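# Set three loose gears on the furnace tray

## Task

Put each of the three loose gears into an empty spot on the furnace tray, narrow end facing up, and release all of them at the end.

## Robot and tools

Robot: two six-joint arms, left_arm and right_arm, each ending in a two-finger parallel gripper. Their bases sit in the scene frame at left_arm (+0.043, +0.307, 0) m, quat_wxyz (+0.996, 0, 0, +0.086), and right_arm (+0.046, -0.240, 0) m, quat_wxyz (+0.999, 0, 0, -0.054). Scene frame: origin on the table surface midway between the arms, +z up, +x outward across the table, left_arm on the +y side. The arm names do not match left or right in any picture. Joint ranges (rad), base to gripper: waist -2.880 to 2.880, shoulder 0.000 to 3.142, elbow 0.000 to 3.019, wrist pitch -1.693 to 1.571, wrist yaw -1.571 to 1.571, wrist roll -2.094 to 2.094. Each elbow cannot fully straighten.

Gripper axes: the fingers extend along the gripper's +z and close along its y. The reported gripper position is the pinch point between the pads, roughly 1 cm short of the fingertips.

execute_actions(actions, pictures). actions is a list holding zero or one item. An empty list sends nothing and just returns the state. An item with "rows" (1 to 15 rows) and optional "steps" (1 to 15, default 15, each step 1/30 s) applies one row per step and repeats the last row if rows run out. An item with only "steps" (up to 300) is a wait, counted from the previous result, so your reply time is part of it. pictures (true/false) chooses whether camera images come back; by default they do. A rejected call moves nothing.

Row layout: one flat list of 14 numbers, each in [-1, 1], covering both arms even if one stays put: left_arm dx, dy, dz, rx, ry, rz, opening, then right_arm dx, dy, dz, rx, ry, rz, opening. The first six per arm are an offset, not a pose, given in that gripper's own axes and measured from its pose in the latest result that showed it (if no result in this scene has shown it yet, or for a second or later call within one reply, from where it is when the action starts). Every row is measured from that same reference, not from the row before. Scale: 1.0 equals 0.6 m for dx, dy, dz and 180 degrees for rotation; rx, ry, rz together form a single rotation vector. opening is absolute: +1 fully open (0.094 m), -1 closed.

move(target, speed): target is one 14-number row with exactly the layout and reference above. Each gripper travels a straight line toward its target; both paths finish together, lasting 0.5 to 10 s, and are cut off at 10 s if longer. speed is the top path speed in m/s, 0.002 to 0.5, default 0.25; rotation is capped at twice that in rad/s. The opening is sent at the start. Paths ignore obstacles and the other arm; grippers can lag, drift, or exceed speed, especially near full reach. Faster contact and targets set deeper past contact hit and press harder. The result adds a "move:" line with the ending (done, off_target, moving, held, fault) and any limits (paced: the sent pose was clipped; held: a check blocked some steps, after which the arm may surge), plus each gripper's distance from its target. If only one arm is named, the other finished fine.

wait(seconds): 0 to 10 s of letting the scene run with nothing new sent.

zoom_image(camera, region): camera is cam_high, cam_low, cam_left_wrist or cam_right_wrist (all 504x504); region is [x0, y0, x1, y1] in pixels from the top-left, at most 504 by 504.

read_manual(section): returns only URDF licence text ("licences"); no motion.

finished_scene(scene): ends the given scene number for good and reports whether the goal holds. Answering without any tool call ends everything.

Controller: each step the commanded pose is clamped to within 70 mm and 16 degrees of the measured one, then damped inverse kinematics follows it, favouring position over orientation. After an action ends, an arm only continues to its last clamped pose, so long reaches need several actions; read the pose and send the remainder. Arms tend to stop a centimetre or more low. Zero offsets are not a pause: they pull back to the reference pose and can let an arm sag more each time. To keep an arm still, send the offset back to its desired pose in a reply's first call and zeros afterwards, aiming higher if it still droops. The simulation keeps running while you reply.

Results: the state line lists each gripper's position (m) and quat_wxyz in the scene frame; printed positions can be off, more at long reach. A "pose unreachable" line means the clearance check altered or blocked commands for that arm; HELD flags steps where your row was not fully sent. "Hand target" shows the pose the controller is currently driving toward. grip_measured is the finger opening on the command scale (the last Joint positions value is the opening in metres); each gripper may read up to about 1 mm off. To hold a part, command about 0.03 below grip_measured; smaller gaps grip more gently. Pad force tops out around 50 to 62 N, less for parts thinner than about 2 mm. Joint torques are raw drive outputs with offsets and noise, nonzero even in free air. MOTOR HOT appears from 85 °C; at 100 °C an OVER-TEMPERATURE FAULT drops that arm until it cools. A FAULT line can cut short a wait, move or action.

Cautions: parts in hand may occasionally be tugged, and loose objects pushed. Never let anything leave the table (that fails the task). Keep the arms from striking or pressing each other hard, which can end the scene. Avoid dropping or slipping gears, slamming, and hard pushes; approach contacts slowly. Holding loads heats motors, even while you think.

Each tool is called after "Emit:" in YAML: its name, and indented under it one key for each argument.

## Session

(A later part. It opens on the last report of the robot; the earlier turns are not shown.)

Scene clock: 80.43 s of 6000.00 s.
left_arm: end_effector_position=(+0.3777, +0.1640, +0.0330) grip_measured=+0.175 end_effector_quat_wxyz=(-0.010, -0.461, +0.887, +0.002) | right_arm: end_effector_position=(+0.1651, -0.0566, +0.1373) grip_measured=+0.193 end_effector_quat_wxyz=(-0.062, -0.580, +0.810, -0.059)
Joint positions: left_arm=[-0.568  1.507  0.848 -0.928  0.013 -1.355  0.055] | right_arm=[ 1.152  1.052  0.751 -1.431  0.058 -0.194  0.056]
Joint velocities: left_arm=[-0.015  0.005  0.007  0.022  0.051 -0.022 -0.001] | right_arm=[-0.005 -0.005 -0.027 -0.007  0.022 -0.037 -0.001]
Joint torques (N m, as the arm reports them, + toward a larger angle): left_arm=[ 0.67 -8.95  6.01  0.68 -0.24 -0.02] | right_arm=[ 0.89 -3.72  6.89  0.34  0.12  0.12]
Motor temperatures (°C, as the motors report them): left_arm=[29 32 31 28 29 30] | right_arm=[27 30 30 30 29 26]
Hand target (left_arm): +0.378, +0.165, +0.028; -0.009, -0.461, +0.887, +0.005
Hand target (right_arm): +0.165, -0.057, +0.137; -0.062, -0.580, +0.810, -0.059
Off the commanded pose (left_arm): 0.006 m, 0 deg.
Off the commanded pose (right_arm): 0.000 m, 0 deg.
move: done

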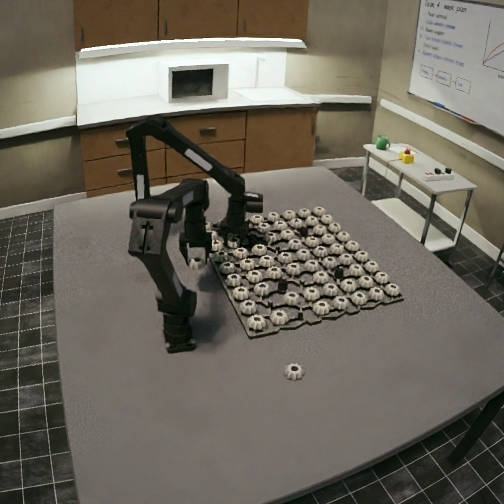

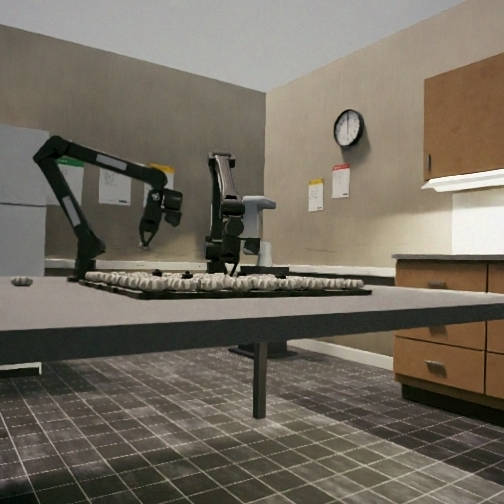

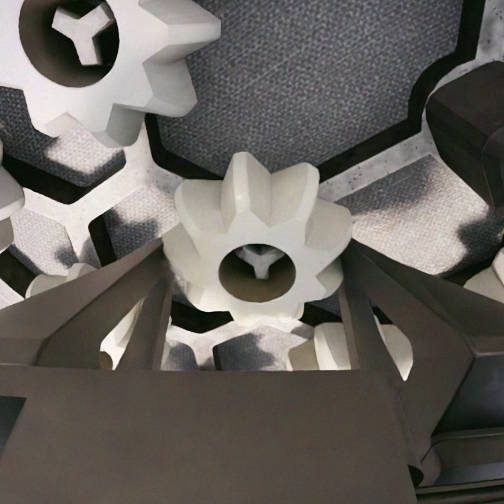

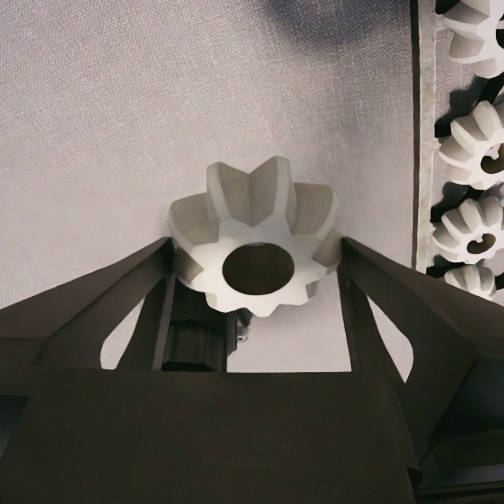

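Emit:
move:
  target: [0,0,0.008,0,0,0,0.4, 0,0,0,0,0,0,0.16]
  speed: 0.03

Emit:
move:
  target: [0,0,-0.3,0,0,0,0.4, 0,0,0,0,0,0,0.16]
  speed: 0.15

Scene clock: 82.90 s of 6000.00 s.
left_arm: end_effector_position=(+0.3776, +0.1640, +0.0330) grip_measured=+0.398 end_effector_quat_wxyz=(-0.010, -0.461, +0.887, +0.002) | right_arm: end_effector_position=(+0.1651, -0.0566, +0.1373) grip_measured=+0.193 end_effector_quat_wxyz=(-0.062, -0.580, +0.810, -0.059)
Joint positions: left_arm=[-0.568  1.507  0.848 -0.928  0.013 -1.355  0.066] | right_arm=[ 1.152  1.052  0.751 -1.431  0.058 -0.194  0.056]
Joint velocities: left_arm=[-0.015  0.005  0.007 -0.012  0.081  0.022  0.   ] | right_arm=[-0.005  0.005 -0.027  0.002 -0.007 -0.022  0.001]
Joint torques (N m, as the arm reports them, + toward a larger angle): left_arm=[ 0.45 -8.81  5.79  0.71 -0.07 -0.02] | right_arm=[ 1.19 -3.14  6.64  0.32  0.13  0.11]
Motor temperatures (°C, as the motors report them): left_arm=[29 32 30 28 29 30] | right_arm=[27 30 30 30 29 26]
Hand target (left_arm): +0.378, +0.164, +0.028; -0.010, -0.461, +0.887, +0.002
Hand target (right_arm): +0.165, -0.057, +0.137; -0.062, -0.580, +0.810, -0.059
Off the commanded pose (left_arm): 0.005 m, 0 deg.
Off the commanded pose (right_arm): 0.000 m, 0 deg.
move: done

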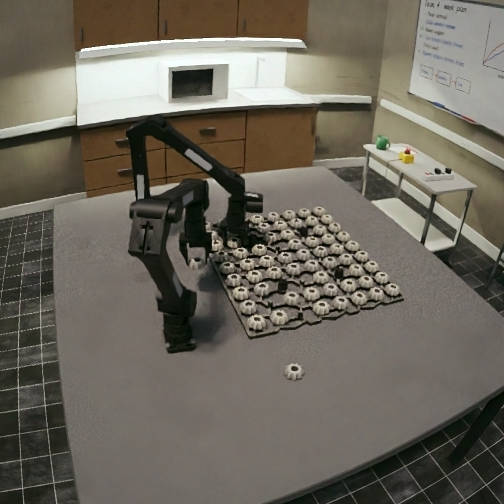

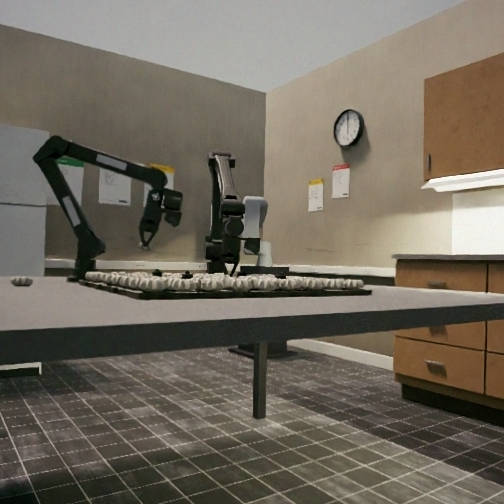

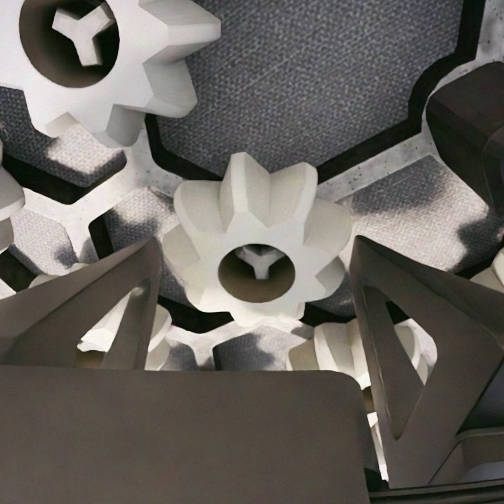

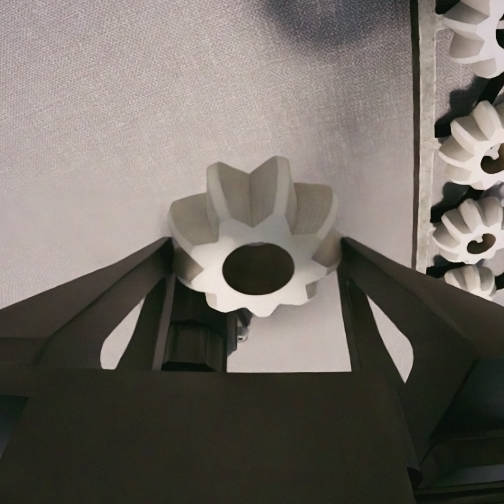

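Scene clock: 84.50 s of 6000.00 s.
left_arm: end_effector_position=(+0.3670, +0.1679, +0.1913) grip_measured=+0.399 end_effector_quat_wxyz=(-0.026, -0.461, +0.887, +0.019) | right_arm: end_effector_position=(+0.1651, -0.0566, +0.1373) grip_measured=+0.193 end_effector_quat_wxyz=(-0.062, -0.580, +0.810, -0.059)
Joint positions: left_arm=[-0.568  1.319  1.115 -1.428  0.016 -1.355  0.066] | right_arm=[ 1.152  1.052  0.751 -1.431  0.058 -0.194  0.056]
Joint velocities: left_arm=[-0.005  0.015 -0.002 -0.012 -0.037 -0.051 -0.   ] | right_arm=[-0.015 -0.005  0.012 -0.002 -0.051 -0.022 -0.001]
Joint torques (N m, as the arm reports them, + toward a larger angle): left_arm=[ 0.56 -9.41 11.05 -0.44 -0.15 -0.01] | right_arm=[ 0.84 -3.45  6.79  0.36  0.15  0.1 ]
Motor temperatures (°C, as the motors report them): left_arm=[29 32 31 28 29 30] | right_arm=[27 30 30 30 29 26]
Hand target (left_arm): +0.379, +0.164, +0.212; -0.010, -0.461, +0.887, +0.002
Hand target (right_arm): +0.165, -0.057, +0.137; -0.062, -0.580, +0.810, -0.059
Off the commanded pose (left_arm): 0.026 m, 3 deg.
Off the commanded pose (right_arm): 0.000 m, 0 deg.
move: off_target (left_arm)

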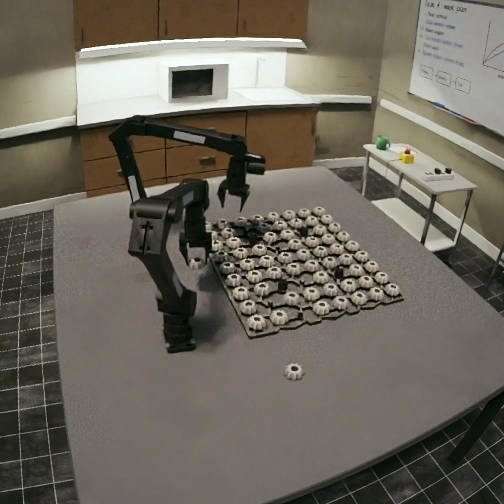

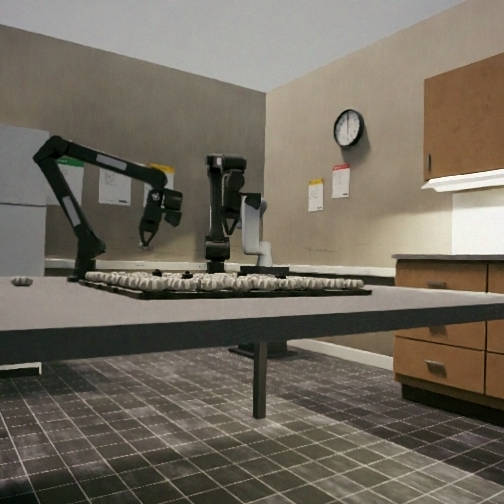

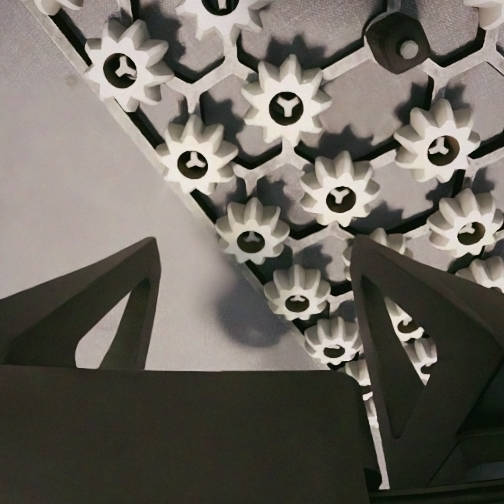

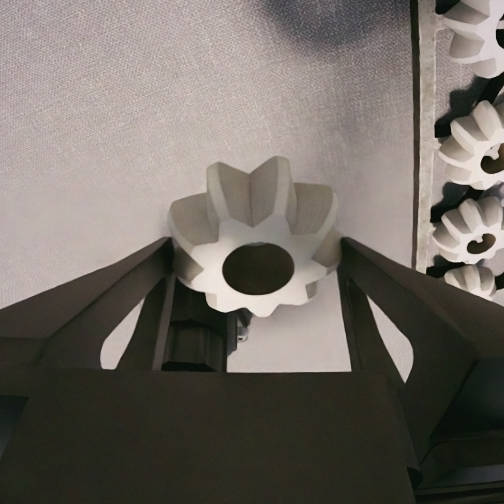

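Emit:
move:
  target: [0.421,0.379,-0.349,0.470,0.226,0.253,1, 0.052,0.2,-0.475,-0.083,-0.549,-0.084,0.16]
  speed: 0.2

Scene clock: 110.90 s of 6000.00 s.
left_arm: end_effector_position=(+0.0522, +0.0861, +0.4108) grip_measured=+1.000 end_effector_quat_wxyz=(+0.004, +0.006, +0.719, -0.695) | right_arm: end_effector_position=(+0.0481, +0.0062, +0.4002) grip_measured=+0.193 end_effector_quat_wxyz=(-0.478, +0.525, -0.515, -0.481)
Joint positions: left_arm=[-1.547  0.064  0.606 -0.577  0.199 -1.55   0.094] | right_arm=[ 1.631  0.149  0.599 -0.531 -0.06  -0.012  0.056]
Joint velocities: left_arm=[-0.005 -0.005 -0.007  0.007  0.022  0.022  0.   ] | right_arm=[-0.024 -0.024  0.002 -0.007 -0.051 -0.066  0.   ]
Joint torques (N m, as the arm reports them, + toward a larger angle): left_arm=[-0.23  3.93  7.81  2.53 -0.06  0.  ] | right_arm=[1.92 2.23 8.52 3.93 0.22 0.17]
Motor temperatures (°C, as the motors report them): left_arm=[29 32 33 28 29 30] | right_arm=[27 29 30 30 29 26]
Hand target (left_arm): +0.051, +0.087, +0.414; +0.002, +0.006, +0.710, -0.704
Hand target (right_arm): +0.046, +0.002, +0.421; -0.494, +0.508, -0.496, -0.501
Off the commanded pose (left_arm): 0.011 m, 2 deg.
Off the commanded pose (right_arm): 0.021 m, 5 deg.
After step 90, 18.47 s passed at rest.
move: off_target (left_arm, right_arm)

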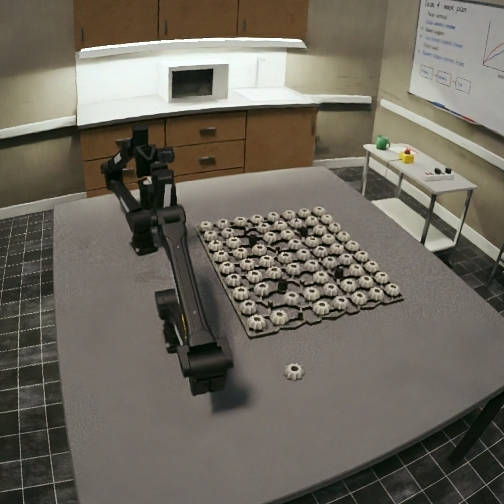

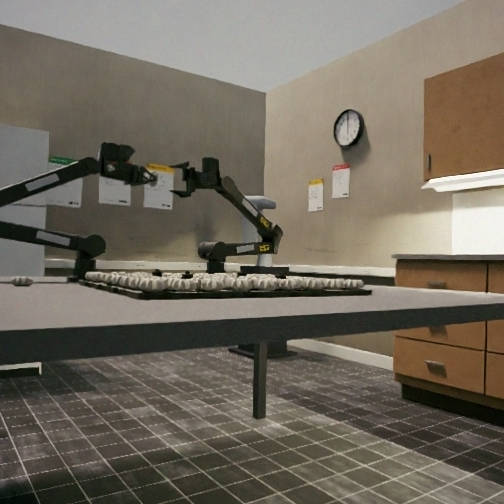

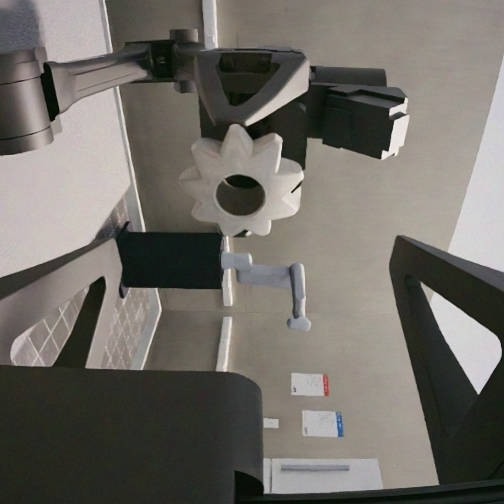

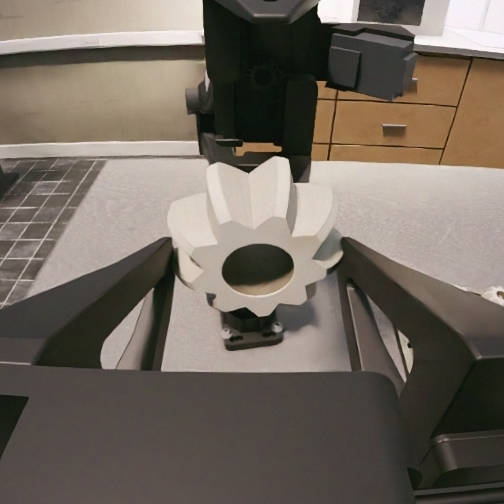

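Emit:
move:
  target: [0.007,0.012,0.1,0,0,0,1, 0,0,0,0,0,0,0.16]
  speed: 0.06

Scene clock: 115.57 s of 6000.00 s.
left_arm: end_effector_position=(+0.0502, +0.0292, +0.4006) grip_measured=+1.000 end_effector_quat_wxyz=(+0.007, +0.006, +0.724, -0.690) | right_arm: end_effector_position=(+0.0482, +0.0083, +0.3896) grip_measured=+0.193 end_effector_quat_wxyz=(-0.472, +0.530, -0.520, -0.475)
Joint positions: left_arm=[-1.678  0.245  0.576 -0.379  0.063 -1.55   0.094] | right_arm=[ 1.631  0.149  0.584 -0.537 -0.06  -0.012  0.056]
Joint velocities: left_arm=[ 0.005  0.005 -0.012 -0.022  0.007 -0.007  0.   ] | right_arm=[-0.015  0.005 -0.007  0.007 -0.007  0.037 -0.   ]
Joint torques (N m, as the arm reports them, + toward a larger angle): left_arm=[-0.21  3.47  8.53  2.54 -0.09  0.03] | right_arm=[0.89 3.6  8.82 2.19 0.12 0.1 ]
Motor temperatures (°C, as the motors report them): left_arm=[29 32 32 28 29 30] | right_arm=[27 29 31 30 29 26]
Hand target (left_arm): +0.049, +0.027, +0.402; +0.004, +0.006, +0.720, -0.694
Hand target (right_arm): +0.048, +0.006, +0.400; -0.478, +0.525, -0.515, -0.481
Off the commanded pose (left_arm): 0.004 m, 1 deg.
Off the commanded pose (right_arm): 0.011 m, 1 deg.
After step 90, 0.30 s passed at rest.
move: off_target (right_arm)

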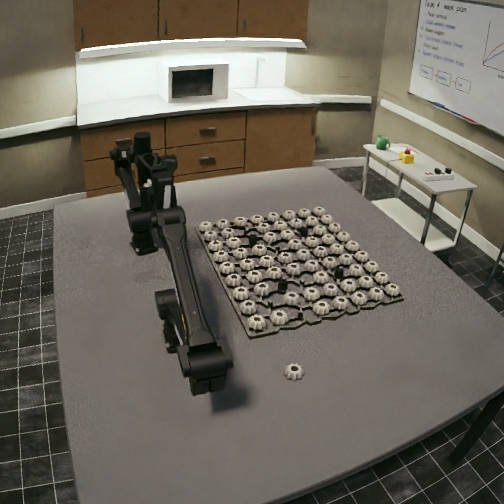

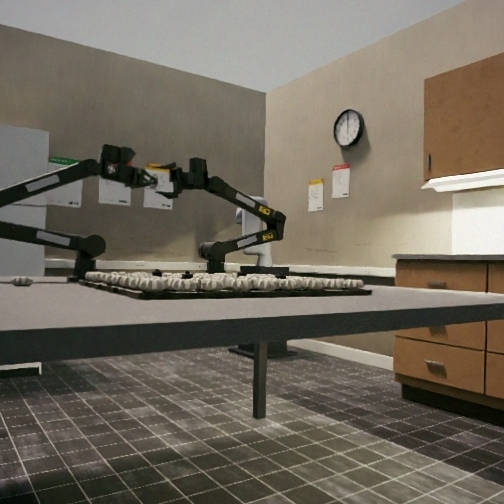

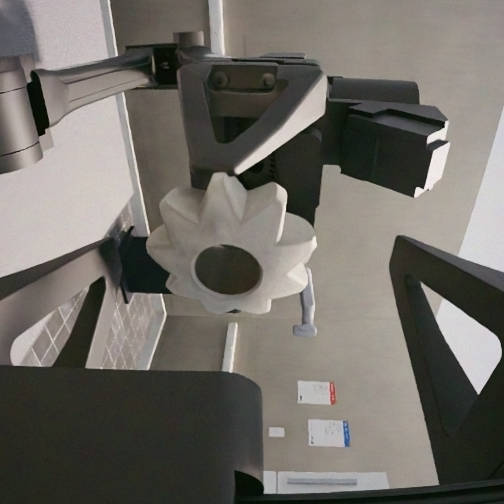

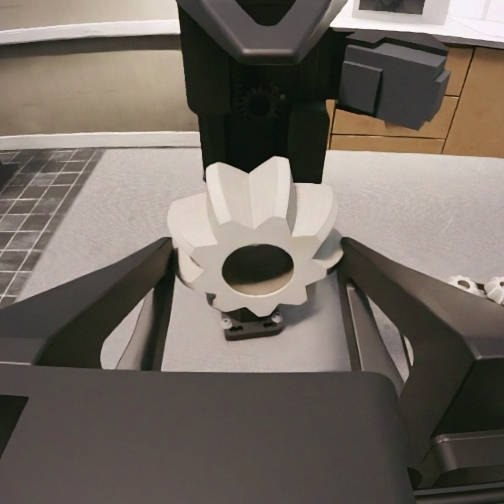

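Emit:
move:
  target: [0,0.018,0.017,0,0,0,1, -0.018,0,0,0,0,0,0.16]
  speed: 0.04

Scene clock: 121.37 s of 6000.00 s.
left_arm: end_effector_position=(+0.0506, +0.0229, +0.3895) grip_measured=+1.000 end_effector_quat_wxyz=(+0.006, +0.005, +0.727, -0.687) | right_arm: end_effector_position=(+0.0484, +0.0127, +0.3788) grip_measured=+0.193 end_effector_quat_wxyz=(-0.462, +0.538, -0.529, -0.466)
Joint positions: left_arm=[-1.678  0.258  0.552 -0.35   0.063 -1.55   0.094] | right_arm=[ 1.631  0.165  0.578 -0.551 -0.06  -0.012  0.056]
Joint velocities: left_arm=[-0.005  0.005 -0.007  0.012 -0.037 -0.037  0.   ] | right_arm=[-0.005 -0.015 -0.002 -0.002 -0.051 -0.095 -0.   ]
Joint torques (N m, as the arm reports them, + toward a larger angle): left_arm=[ 0.14  3.02  8.76  2.38 -0.08  0.07] | right_arm=[ 0.93  4.17 10.05  2.19  0.18  0.09]
Motor temperatures (°C, as the motors report them): left_arm=[29 31 32 28 29 30] | right_arm=[27 29 31 30 29 26]
Hand target (left_arm): +0.050, +0.020, +0.389; +0.007, +0.006, +0.724, -0.690
Hand target (right_arm): +0.048, +0.009, +0.400; -0.472, +0.530, -0.520, -0.475
Off the commanded pose (left_arm): 0.003 m, 0 deg.
Off the commanded pose (right_arm): 0.022 m, 2 deg.
After step 90, 2.03 s passed at rest.
move: off_target (right_arm)

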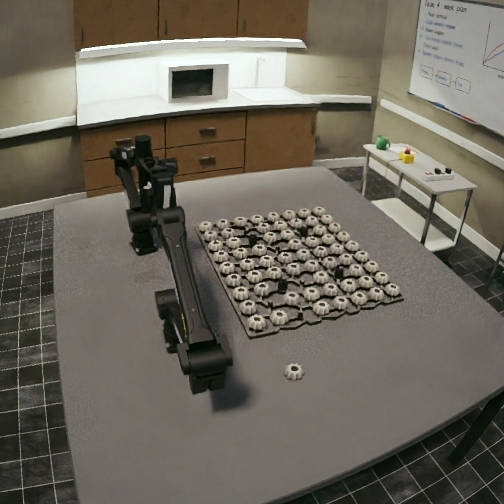

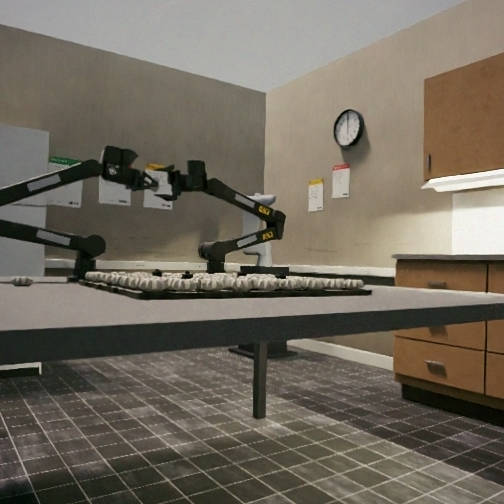

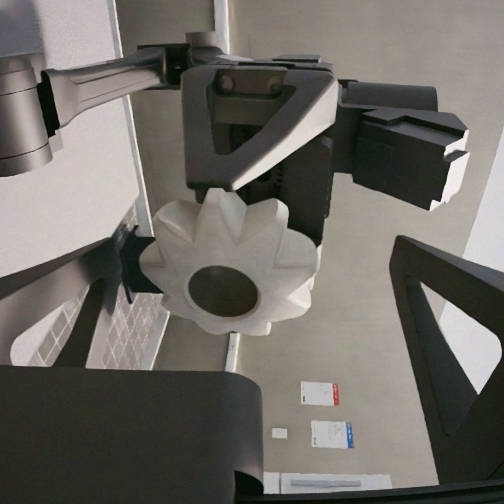

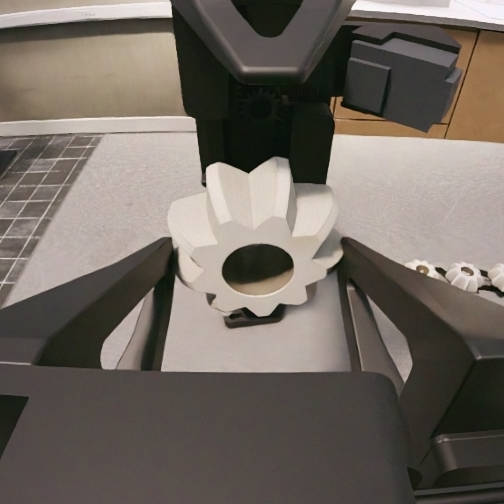

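Emit:
execute_actions:
  actions:
    - {"rows": [[0,0.018,0,0,0,0,1, -0.035,0,-0.005,0,-0.06,0,0.16]], "steps": 15}

Scene clock: 126.63 s of 6000.00 s.
left_arm: end_effector_position=(+0.0507, +0.0214, +0.3735) grip_measured=+1.000 end_effector_quat_wxyz=(+0.006, +0.005, +0.735, -0.678) | right_arm: end_effector_position=(+0.0482, +0.0162, +0.3742) grip_measured=+0.193 end_effector_quat_wxyz=(-0.492, +0.513, -0.500, -0.494)
Joint positions: left_arm=[-1.678  0.253  0.523 -0.349  0.063 -1.55   0.094] | right_arm=[ 1.631  0.122  0.489 -0.395 -0.063 -0.012  0.056]
Joint velocities: left_arm=[-0.005 -0.015  0.022 -0.017  0.066  0.066  0.   ] | right_arm=[ 0.005 -0.015  0.002 -0.002  0.007  0.007 -0.   ]
Joint torques (N m, as the arm reports them, + toward a larger angle): left_arm=[0.52 1.91 8.86 2.24 0.05 0.08] | right_arm=[0.6  2.28 9.15 3.65 0.   0.16]
Motor temperatures (°C, as the motors report them): left_arm=[29 31 32 28 29 30] | right_arm=[27 29 32 30 29 26]
Hand target (left_arm): +0.051, +0.023, +0.379; +0.006, +0.005, +0.727, -0.687
Hand target (right_arm): +0.048, +0.011, +0.400; +0.510, -0.493, +0.482, +0.514
Off the commanded pose (left_arm): 0.006 m, 1 deg.
Off the commanded pose (right_arm): 0.026 m, 4 deg.
Steps of this call (steps 1 to 90: nothing new was sent; then 1.77 s passed at rest; steps 91 to 105: all 15 steps of this action). Readings (end_effector_position):
91: left_arm (+0.0506, +0.0228, +0.3885) | right_arm (+0.0483, +0.0137, +0.3796)
92: left_arm (+0.0506, +0.0227, +0.3866) | right_arm (+0.0483, +0.0149, +0.3815)
94: left_arm (+0.0507, +0.0223, +0.3804) | right_arm (+0.0482, +0.0150, +0.3787)
98: left_arm (+0.0507, +0.0213, +0.3734) | right_arm (+0.0482, +0.0161, +0.3722)
105: the state above

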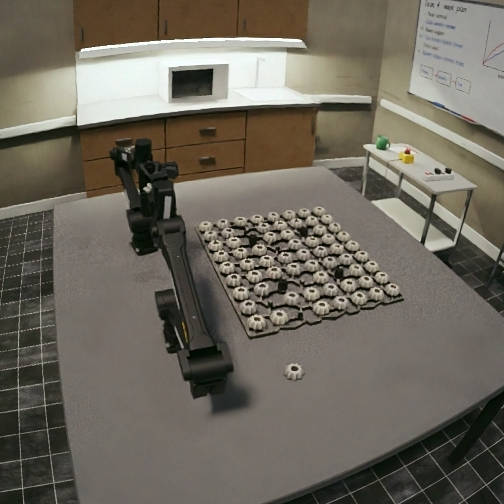

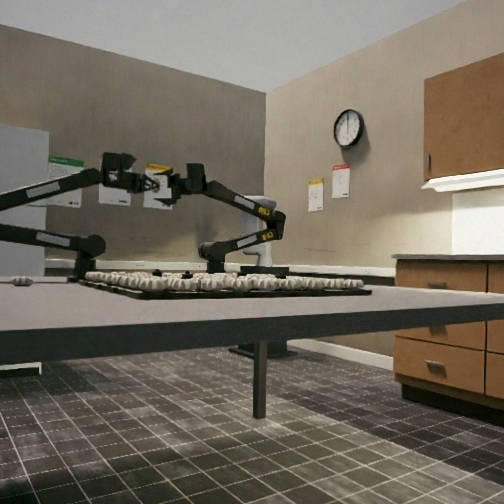

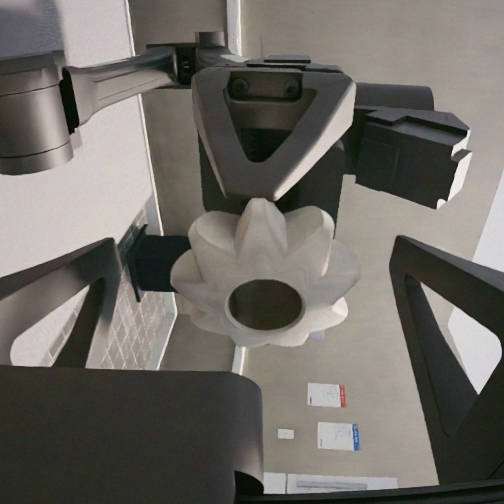

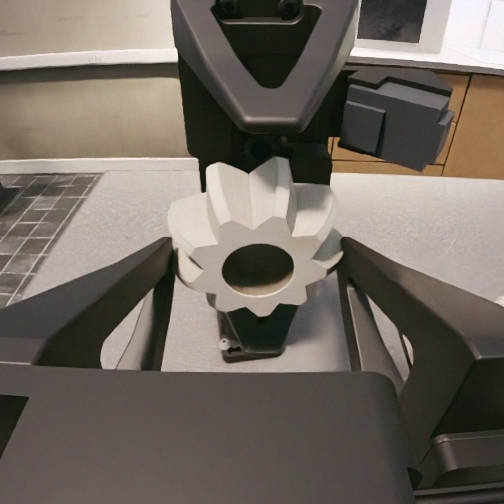

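Emit:
execute_actions:
  actions:
    - {"rows": [[0,-0.012,-0.015,0,0,0,1, -0.043,0,-0.008,0,-0.022,0,0.16],[0,-0.012,-0.015,0,0,0,1, -0.043,0,-0.008,0,-0.022,0,0.16],[0,-0.012,-0.015,0,0,0,1, -0.043,0,-0.008,0,-0.022,0,0.16],[0,-0.012,-0.015,0,0,0,1, -0.043,0,-0.008,0,-0.022,0,0.16],[0,-0.012,-0.015,0,0,0,1, -0.043,0,-0.008,0,-0.022,0,0.16],[0,-0.012,-0.015,0,0,0,0.14, -0.043,0,-0.008,0,-0.022,0,0.16]], "steps": 15}

Scene clock: 131.80 s of 6000.00 s.
left_arm: end_effector_position=(+0.0504, +0.0264, +0.3726) grip_measured=+0.188 end_effector_quat_wxyz=(+0.006, +0.005, +0.738, -0.675) | right_arm: end_effector_position=(+0.0482, +0.0172, +0.3712) grip_measured=+0.193 end_effector_quat_wxyz=(-0.490, +0.514, -0.502, -0.493)
Joint positions: left_arm=[-1.678  0.237  0.527 -0.38   0.063 -1.55   0.056] | right_arm=[ 1.631  0.123  0.484 -0.394 -0.063 -0.012  0.056]
Joint velocities: left_arm=[ 0.005 -0.015 -0.007 -0.012  0.095 -0.037 -0.001] | right_arm=[-0.005 -0.005 -0.007  0.007  0.022 -0.066 -0.001]
Joint torques (N m, as the arm reports them, + toward a larger angle): left_arm=[ 0.58  2.39 10.15  1.24  0.1   0.08] | right_arm=[0.67 2.74 9.85 3.51 0.09 0.16]
Motor temperatures (°C, as the motors report them): left_arm=[29 31 32 28 29 30] | right_arm=[27 29 32 30 29 26]
Hand target (left_arm): +0.051, +0.030, +0.381; +0.006, +0.005, +0.735, -0.679
Hand target (right_arm): +0.048, +0.011, +0.399; +0.509, -0.496, +0.483, +0.511
Off the commanded pose (left_arm): 0.009 m, 1 deg.
Off the commanded pose (right_arm): 0.029 m, 4 deg.
Steps of this call (steps 1 to 90: nothing new was sent; then 1.67 s passed at rest; steps 91 to 105: all 15 steps of this action). Readings (end_effector_position):
91: left_arm (+0.0507, +0.0217, +0.3725) | right_arm (+0.0482, +0.0162, +0.3742)
92: left_arm (+0.0507, +0.0224, +0.3709) | right_arm (+0.0482, +0.0162, +0.3742)
94: left_arm (+0.0506, +0.0239, +0.3691) | right_arm (+0.0482, +0.0162, +0.3742)
98: left_arm (+0.0504, +0.0257, +0.3719) | right_arm (+0.0482, +0.0166, +0.3724)
105: the state above

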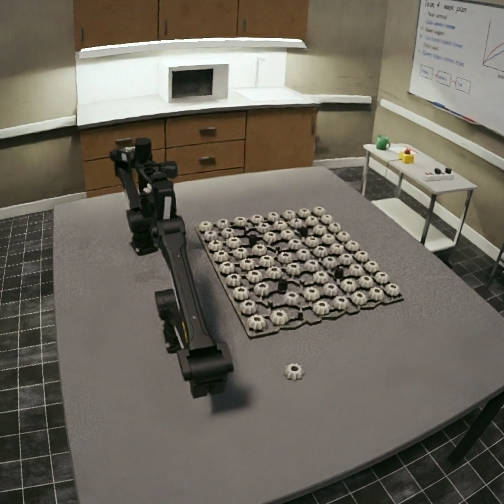

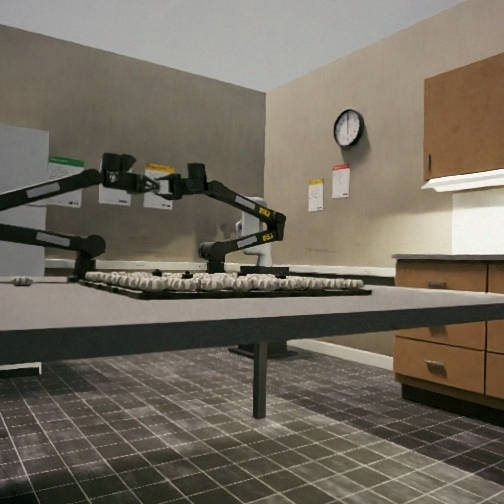

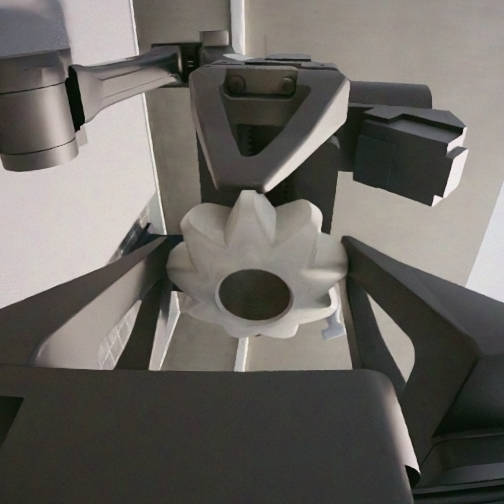

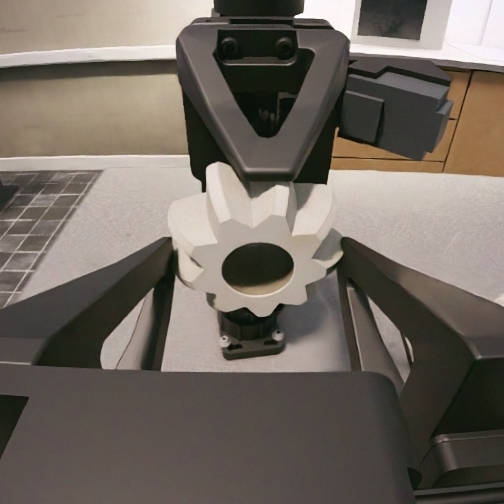

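Left grips. Release right, then retract it.

Emit:
execute_actions:
  actions:
    - {"rows": [[0,-0.014,-0.006,0,0,0,0.15, -0.047,0,-0.01,0,-0.022,0,1]], "steps": 15}
  pictures: false

Emit:
execute_actions:
  actions:
    - {"rows": [[0,-0.014,-0.006,0,0,0,0.15, -0.047,0,-0.1,0,-0.022,0,1]], "steps": 15}

Scene clock: 134.37 s of 6000.00 s.
left_arm: end_effector_position=(+0.0504, +0.0268, +0.3651) grip_measured=+0.188 end_effector_quat_wxyz=(+0.005, +0.004, +0.748, -0.664) | right_arm: end_effector_position=(+0.0481, +0.0167, +0.3731) grip_measured=+1.000 end_effector_quat_wxyz=(-0.493, +0.513, -0.500, -0.495)
Joint positions: left_arm=[-1.678  0.238  0.527 -0.409  0.063 -1.55   0.056] | right_arm=[ 1.631  0.121  0.484 -0.388 -0.063 -0.012  0.094]
Joint velocities: left_arm=[ 0.015  0.005 -0.007 -0.002  0.007  0.051 -0.   ] | right_arm=[-0.015 -0.005  0.002 -0.007  0.007 -0.037  0.   ]
Joint torques (N m, as the arm reports them, + toward a larger angle): left_arm=[ 0.5   2.53 10.6   1.85  0.03  0.08] | right_arm=[ 0.95  2.72 10.02  3.08  0.05  0.16]
Motor temperatures (°C, as the motors report them): left_arm=[29 31 32 28 29 30] | right_arm=[27 29 32 30 29 26]
Hand target (left_arm): +0.050, +0.030, +0.381; +0.006, +0.005, +0.738, -0.675
Hand target (right_arm): +0.048, +0.011, +0.399; +0.508, -0.498, +0.484, +0.510
Off the commanded pose (left_arm): 0.016 m, 2 deg.
Off the commanded pose (right_arm): 0.027 m, 4 deg.
Steps of this call (steps 1 to 62: nothing new was sent; steps 63 to 77: all 15 steps of this action). Readings (end_effector_position):
63: left_arm (+0.0504, +0.0264, +0.3721) | right_arm (+0.0482, +0.0172, +0.3712)
64: left_arm (+0.0504, +0.0266, +0.3704) | right_arm (+0.0482, +0.0171, +0.3716)
66: left_arm (+0.0504, +0.0266, +0.3662) | right_arm (+0.0482, +0.0168, +0.3729)
70: left_arm (+0.0504, +0.0268, +0.3651) | right_arm (+0.0481, +0.0167, +0.3731)
77: the state above

Scene clock: 134.87 s of 6000.00 s.
left_arm: end_effector_position=(+0.0503, +0.0273, +0.3579) grip_measured=+0.188 end_effector_quat_wxyz=(+0.004, +0.004, +0.758, -0.653) | right_arm: end_effector_position=(+0.0464, -0.0158, +0.3664) grip_measured=+1.000 end_effector_quat_wxyz=(-0.474, +0.527, -0.510, -0.487)
Joint positions: left_arm=[-1.678  0.24   0.527 -0.436  0.063 -1.55   0.056] | right_arm=[ 1.589  0.011  0.509 -0.575 -0.12  -0.012  0.094]
Joint velocities: left_arm=[ 0.005 -0.015 -0.012  0.002  0.037 -0.022 -0.001] | right_arm=[-0.112  0.005  0.017 -0.159 -0.154 -0.022  0.   ]
Joint torques (N m, as the arm reports them, + toward a larger angle): left_arm=[ 0.49  2.61 10.59  1.86  0.03  0.07] | right_arm=[-0.26  4.8  12.35  1.58  0.02  0.07]
Motor temperatures (°C, as the motors report them): left_arm=[29 31 33 28 29 30] | right_arm=[27 29 32 30 29 26]
Hand target (left_arm): +0.050, +0.030, +0.374; +0.005, +0.004, +0.748, -0.664
Hand target (right_arm): +0.047, -0.031, +0.405; -0.493, +0.513, -0.497, -0.497
Off the commanded pose (left_arm): 0.016 m, 2 deg.
Off the commanded pose (right_arm): 0.045 m, 7 deg.
joint sent to its limit (right arm) — the command would take joint 2 (shoulder) past its lower limit, so that joint was sent only as far as its limit.
Steps of this call (steps 1 to 15: all 15 steps of this action). Readings (end_effector_position):
1: left_arm (+0.0504, +0.0269, +0.3641) | right_arm (+0.0472, +0.0149, +0.3716)
2: left_arm (+0.0504, +0.0271, +0.3624) | right_arm (+0.0466, +0.0101, +0.3699)
4: left_arm (+0.0503, +0.0273, +0.3593) | right_arm (+0.0458, -0.0024, +0.3720)
8: left_arm (+0.0503, +0.0273, +0.3579) | right_arm (+0.0455, -0.0133, +0.3752)
15: the state above

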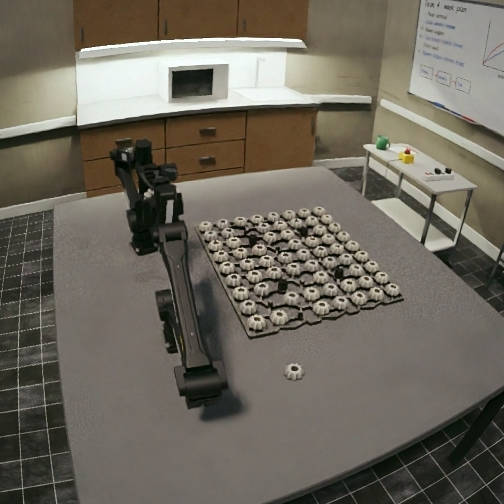

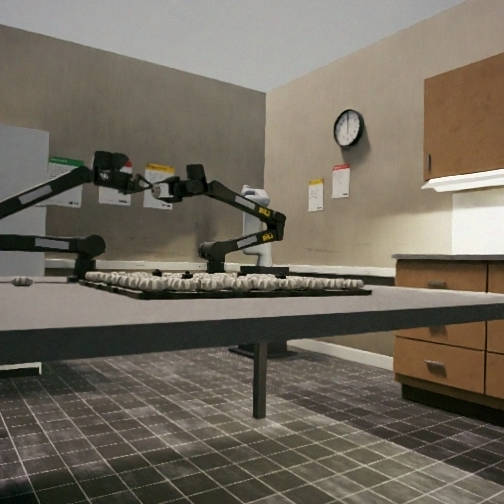

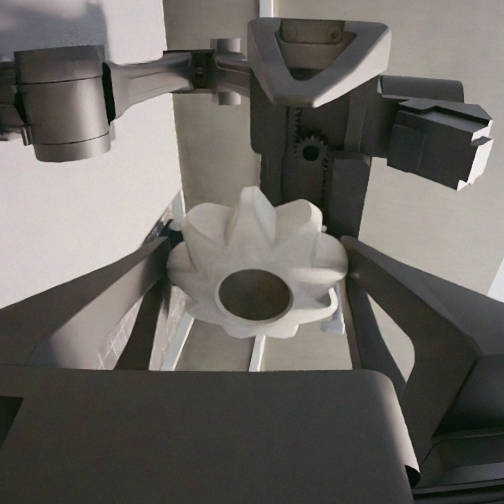

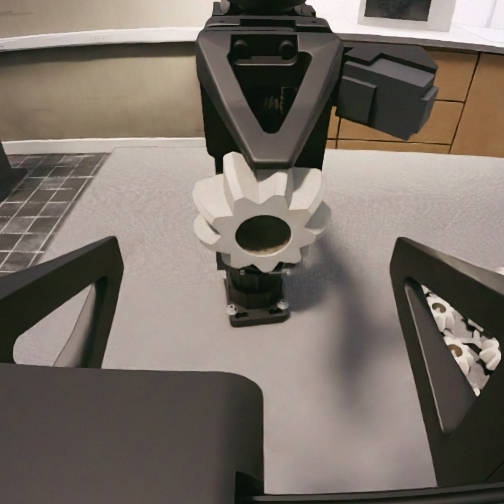

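Handover done. Let me look at the tray for free places.

Emit:
zoom_image:
  camera: "cam_high"
  region: [185, 200, 415, 345]

Region (185, 200, 415, 345) of cam_high's 504x504 image, scaled by 2.191, with more detail than that image has; it fills the top 318 rows of this view, and the rest is white.

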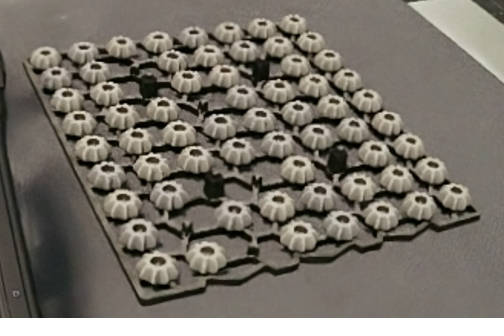

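Emit:
move:
  target: [-0.745,0.369,0.048,-0.416,-0.213,-0.252,0.15, 0.398,-0.426,-0.691,0.508,0.249,0.549,1]
  speed: 0.2

Scene clock: 163.70 s of 6000.00 s.
left_arm: end_effector_position=(+0.4729, +0.0437, +0.1142) grip_measured=+0.188 end_effector_quat_wxyz=(-0.025, -0.454, +0.890, +0.024) | right_arm: end_effector_position=(+0.2923, -0.4309, +0.1368) grip_measured=+1.000 end_effector_quat_wxyz=(-0.026, +0.314, +0.949, +0.024)
Joint positions: left_arm=[-0.715  1.763  1.416 -1.291  0.016 -1.486  0.056] | right_arm=[-0.565  1.253  0.907 -1.29  -0.027 -0.034  0.094]
Joint velocities: left_arm=[-0.015 -0.015 -0.007  0.012  0.051  0.037 -0.   ] | right_arm=[ 0.005 -0.005  0.002 -0.012 -0.022  0.037  0.   ]
Joint torques (N m, as the arm reports them, + toward a larger angle): left_arm=[  0.99 -15.69  12.18  -0.47  -0.14  -0.11] | right_arm=[ 1.6  -5.74 11.03  1.03  0.2   0.23]
Motor temperatures (°C, as the motors report them): left_arm=[29 31 36 28 29 30] | right_arm=[27 30 35 30 29 26]
Hand target (left_arm): +0.495, +0.035, +0.143; -0.006, -0.462, +0.887, -0.003
Hand target (right_arm): +0.315, -0.445, +0.159; +0.009, +0.316, +0.949, +0.010
Off the commanded pose (left_arm): 0.039 m, 4 deg.
Off the commanded pose (right_arm): 0.034 m, 4 deg.
After step 90, 19.17 s passed at rest.
move: off_target (left_arm, right_arm); limits=paced

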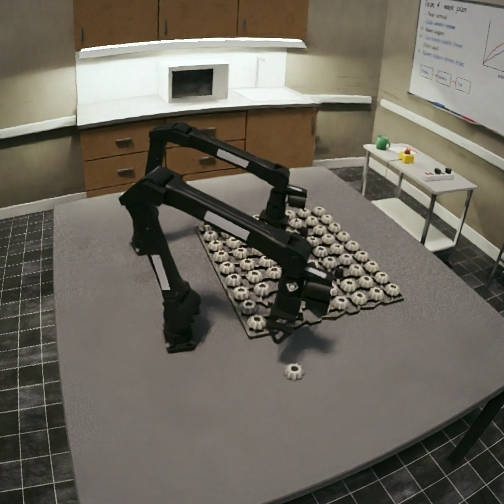

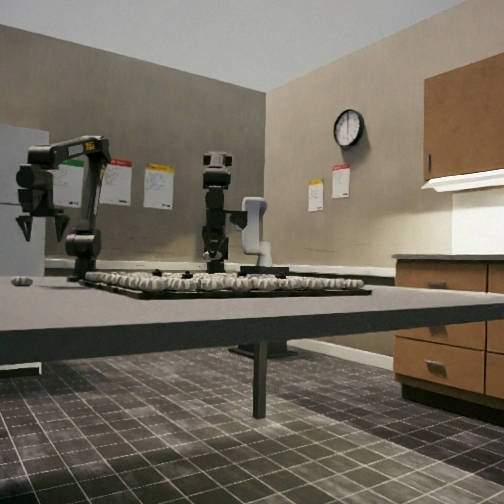

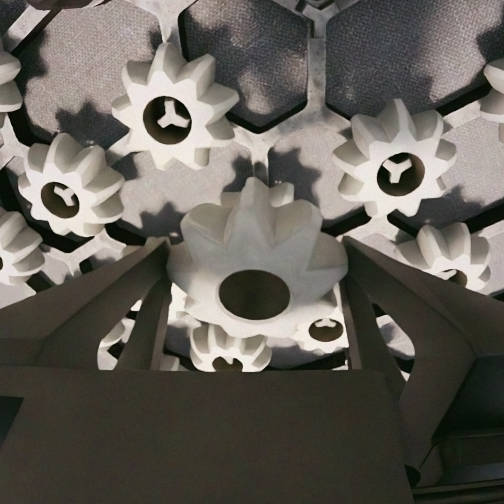

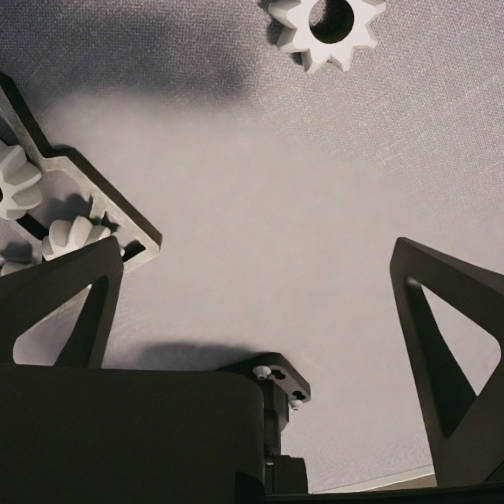

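Emit:
move:
  target: [-0.117,-0.047,0.075,0.021,-0.007,0,0.15, -0.103,-0.063,0.133,0.009,-0.02,0,1]
  speed: 0.1

Scene clock: 169.23 s of 6000.00 s.
left_arm: end_effector_position=(+0.5276, +0.0862, +0.0631) grip_measured=+0.188 end_effector_quat_wxyz=(-0.007, -0.458, +0.889, +0.007) | right_arm: end_effector_position=(+0.3165, -0.4894, +0.0543) grip_measured=+1.000 end_effector_quat_wxyz=(-0.004, +0.316, +0.949, +0.004)
Joint positions: left_arm=[-0.598  1.855  1.405 -1.141  0.002 -1.378  0.056] | right_arm=[-0.637  1.476  0.882 -0.986 -0.004 -0.103  0.094]
Joint velocities: left_arm=[-0.005  0.005  0.002 -0.022  0.037  0.022 -0.   ] | right_arm=[-0.005 -0.005  0.002  0.002  0.022  0.022  0.   ]
Joint torques (N m, as the arm reports them, + toward a larger angle): left_arm=[  0.79 -16.06   7.58   0.6   -0.13   0.06] | right_arm=[ 0.22 -8.06  5.68  1.05  0.19 -0.02]
Motor temperatures (°C, as the motors report them): left_arm=[29 32 36 28 29 30] | right_arm=[27 30 34 30 29 26]
Hand target (left_arm): +0.534, +0.085, +0.067; +0.001, -0.454, +0.891, -0.001
Hand target (right_arm): +0.315, -0.493, +0.052; +0.000, +0.314, +0.949, +0.001
Off the commanded pose (left_arm): 0.007 m, 1 deg.
Off the commanded pose (right_arm): 0.004 m, 1 deg.
After step 90, 1.07 s passed at rest.
move: done

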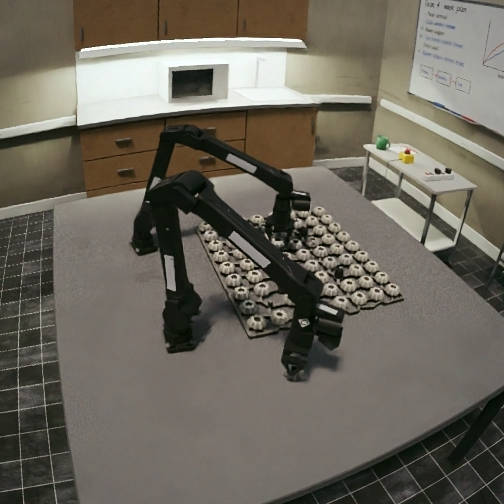

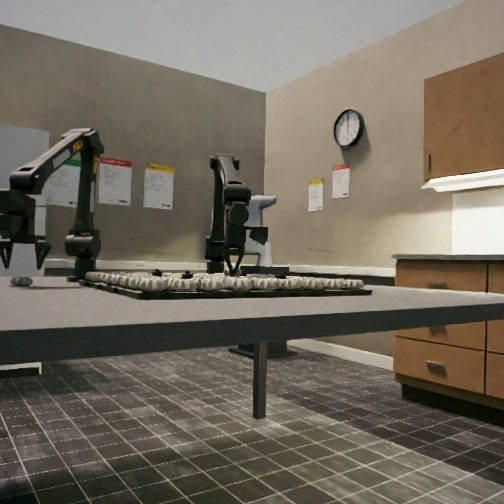

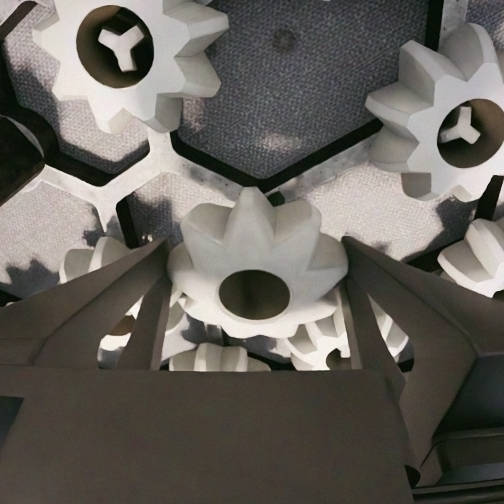

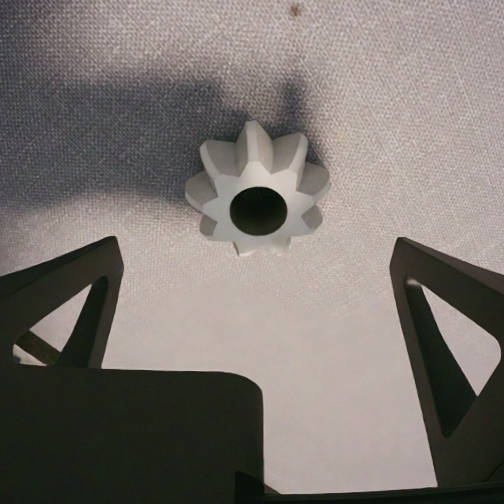

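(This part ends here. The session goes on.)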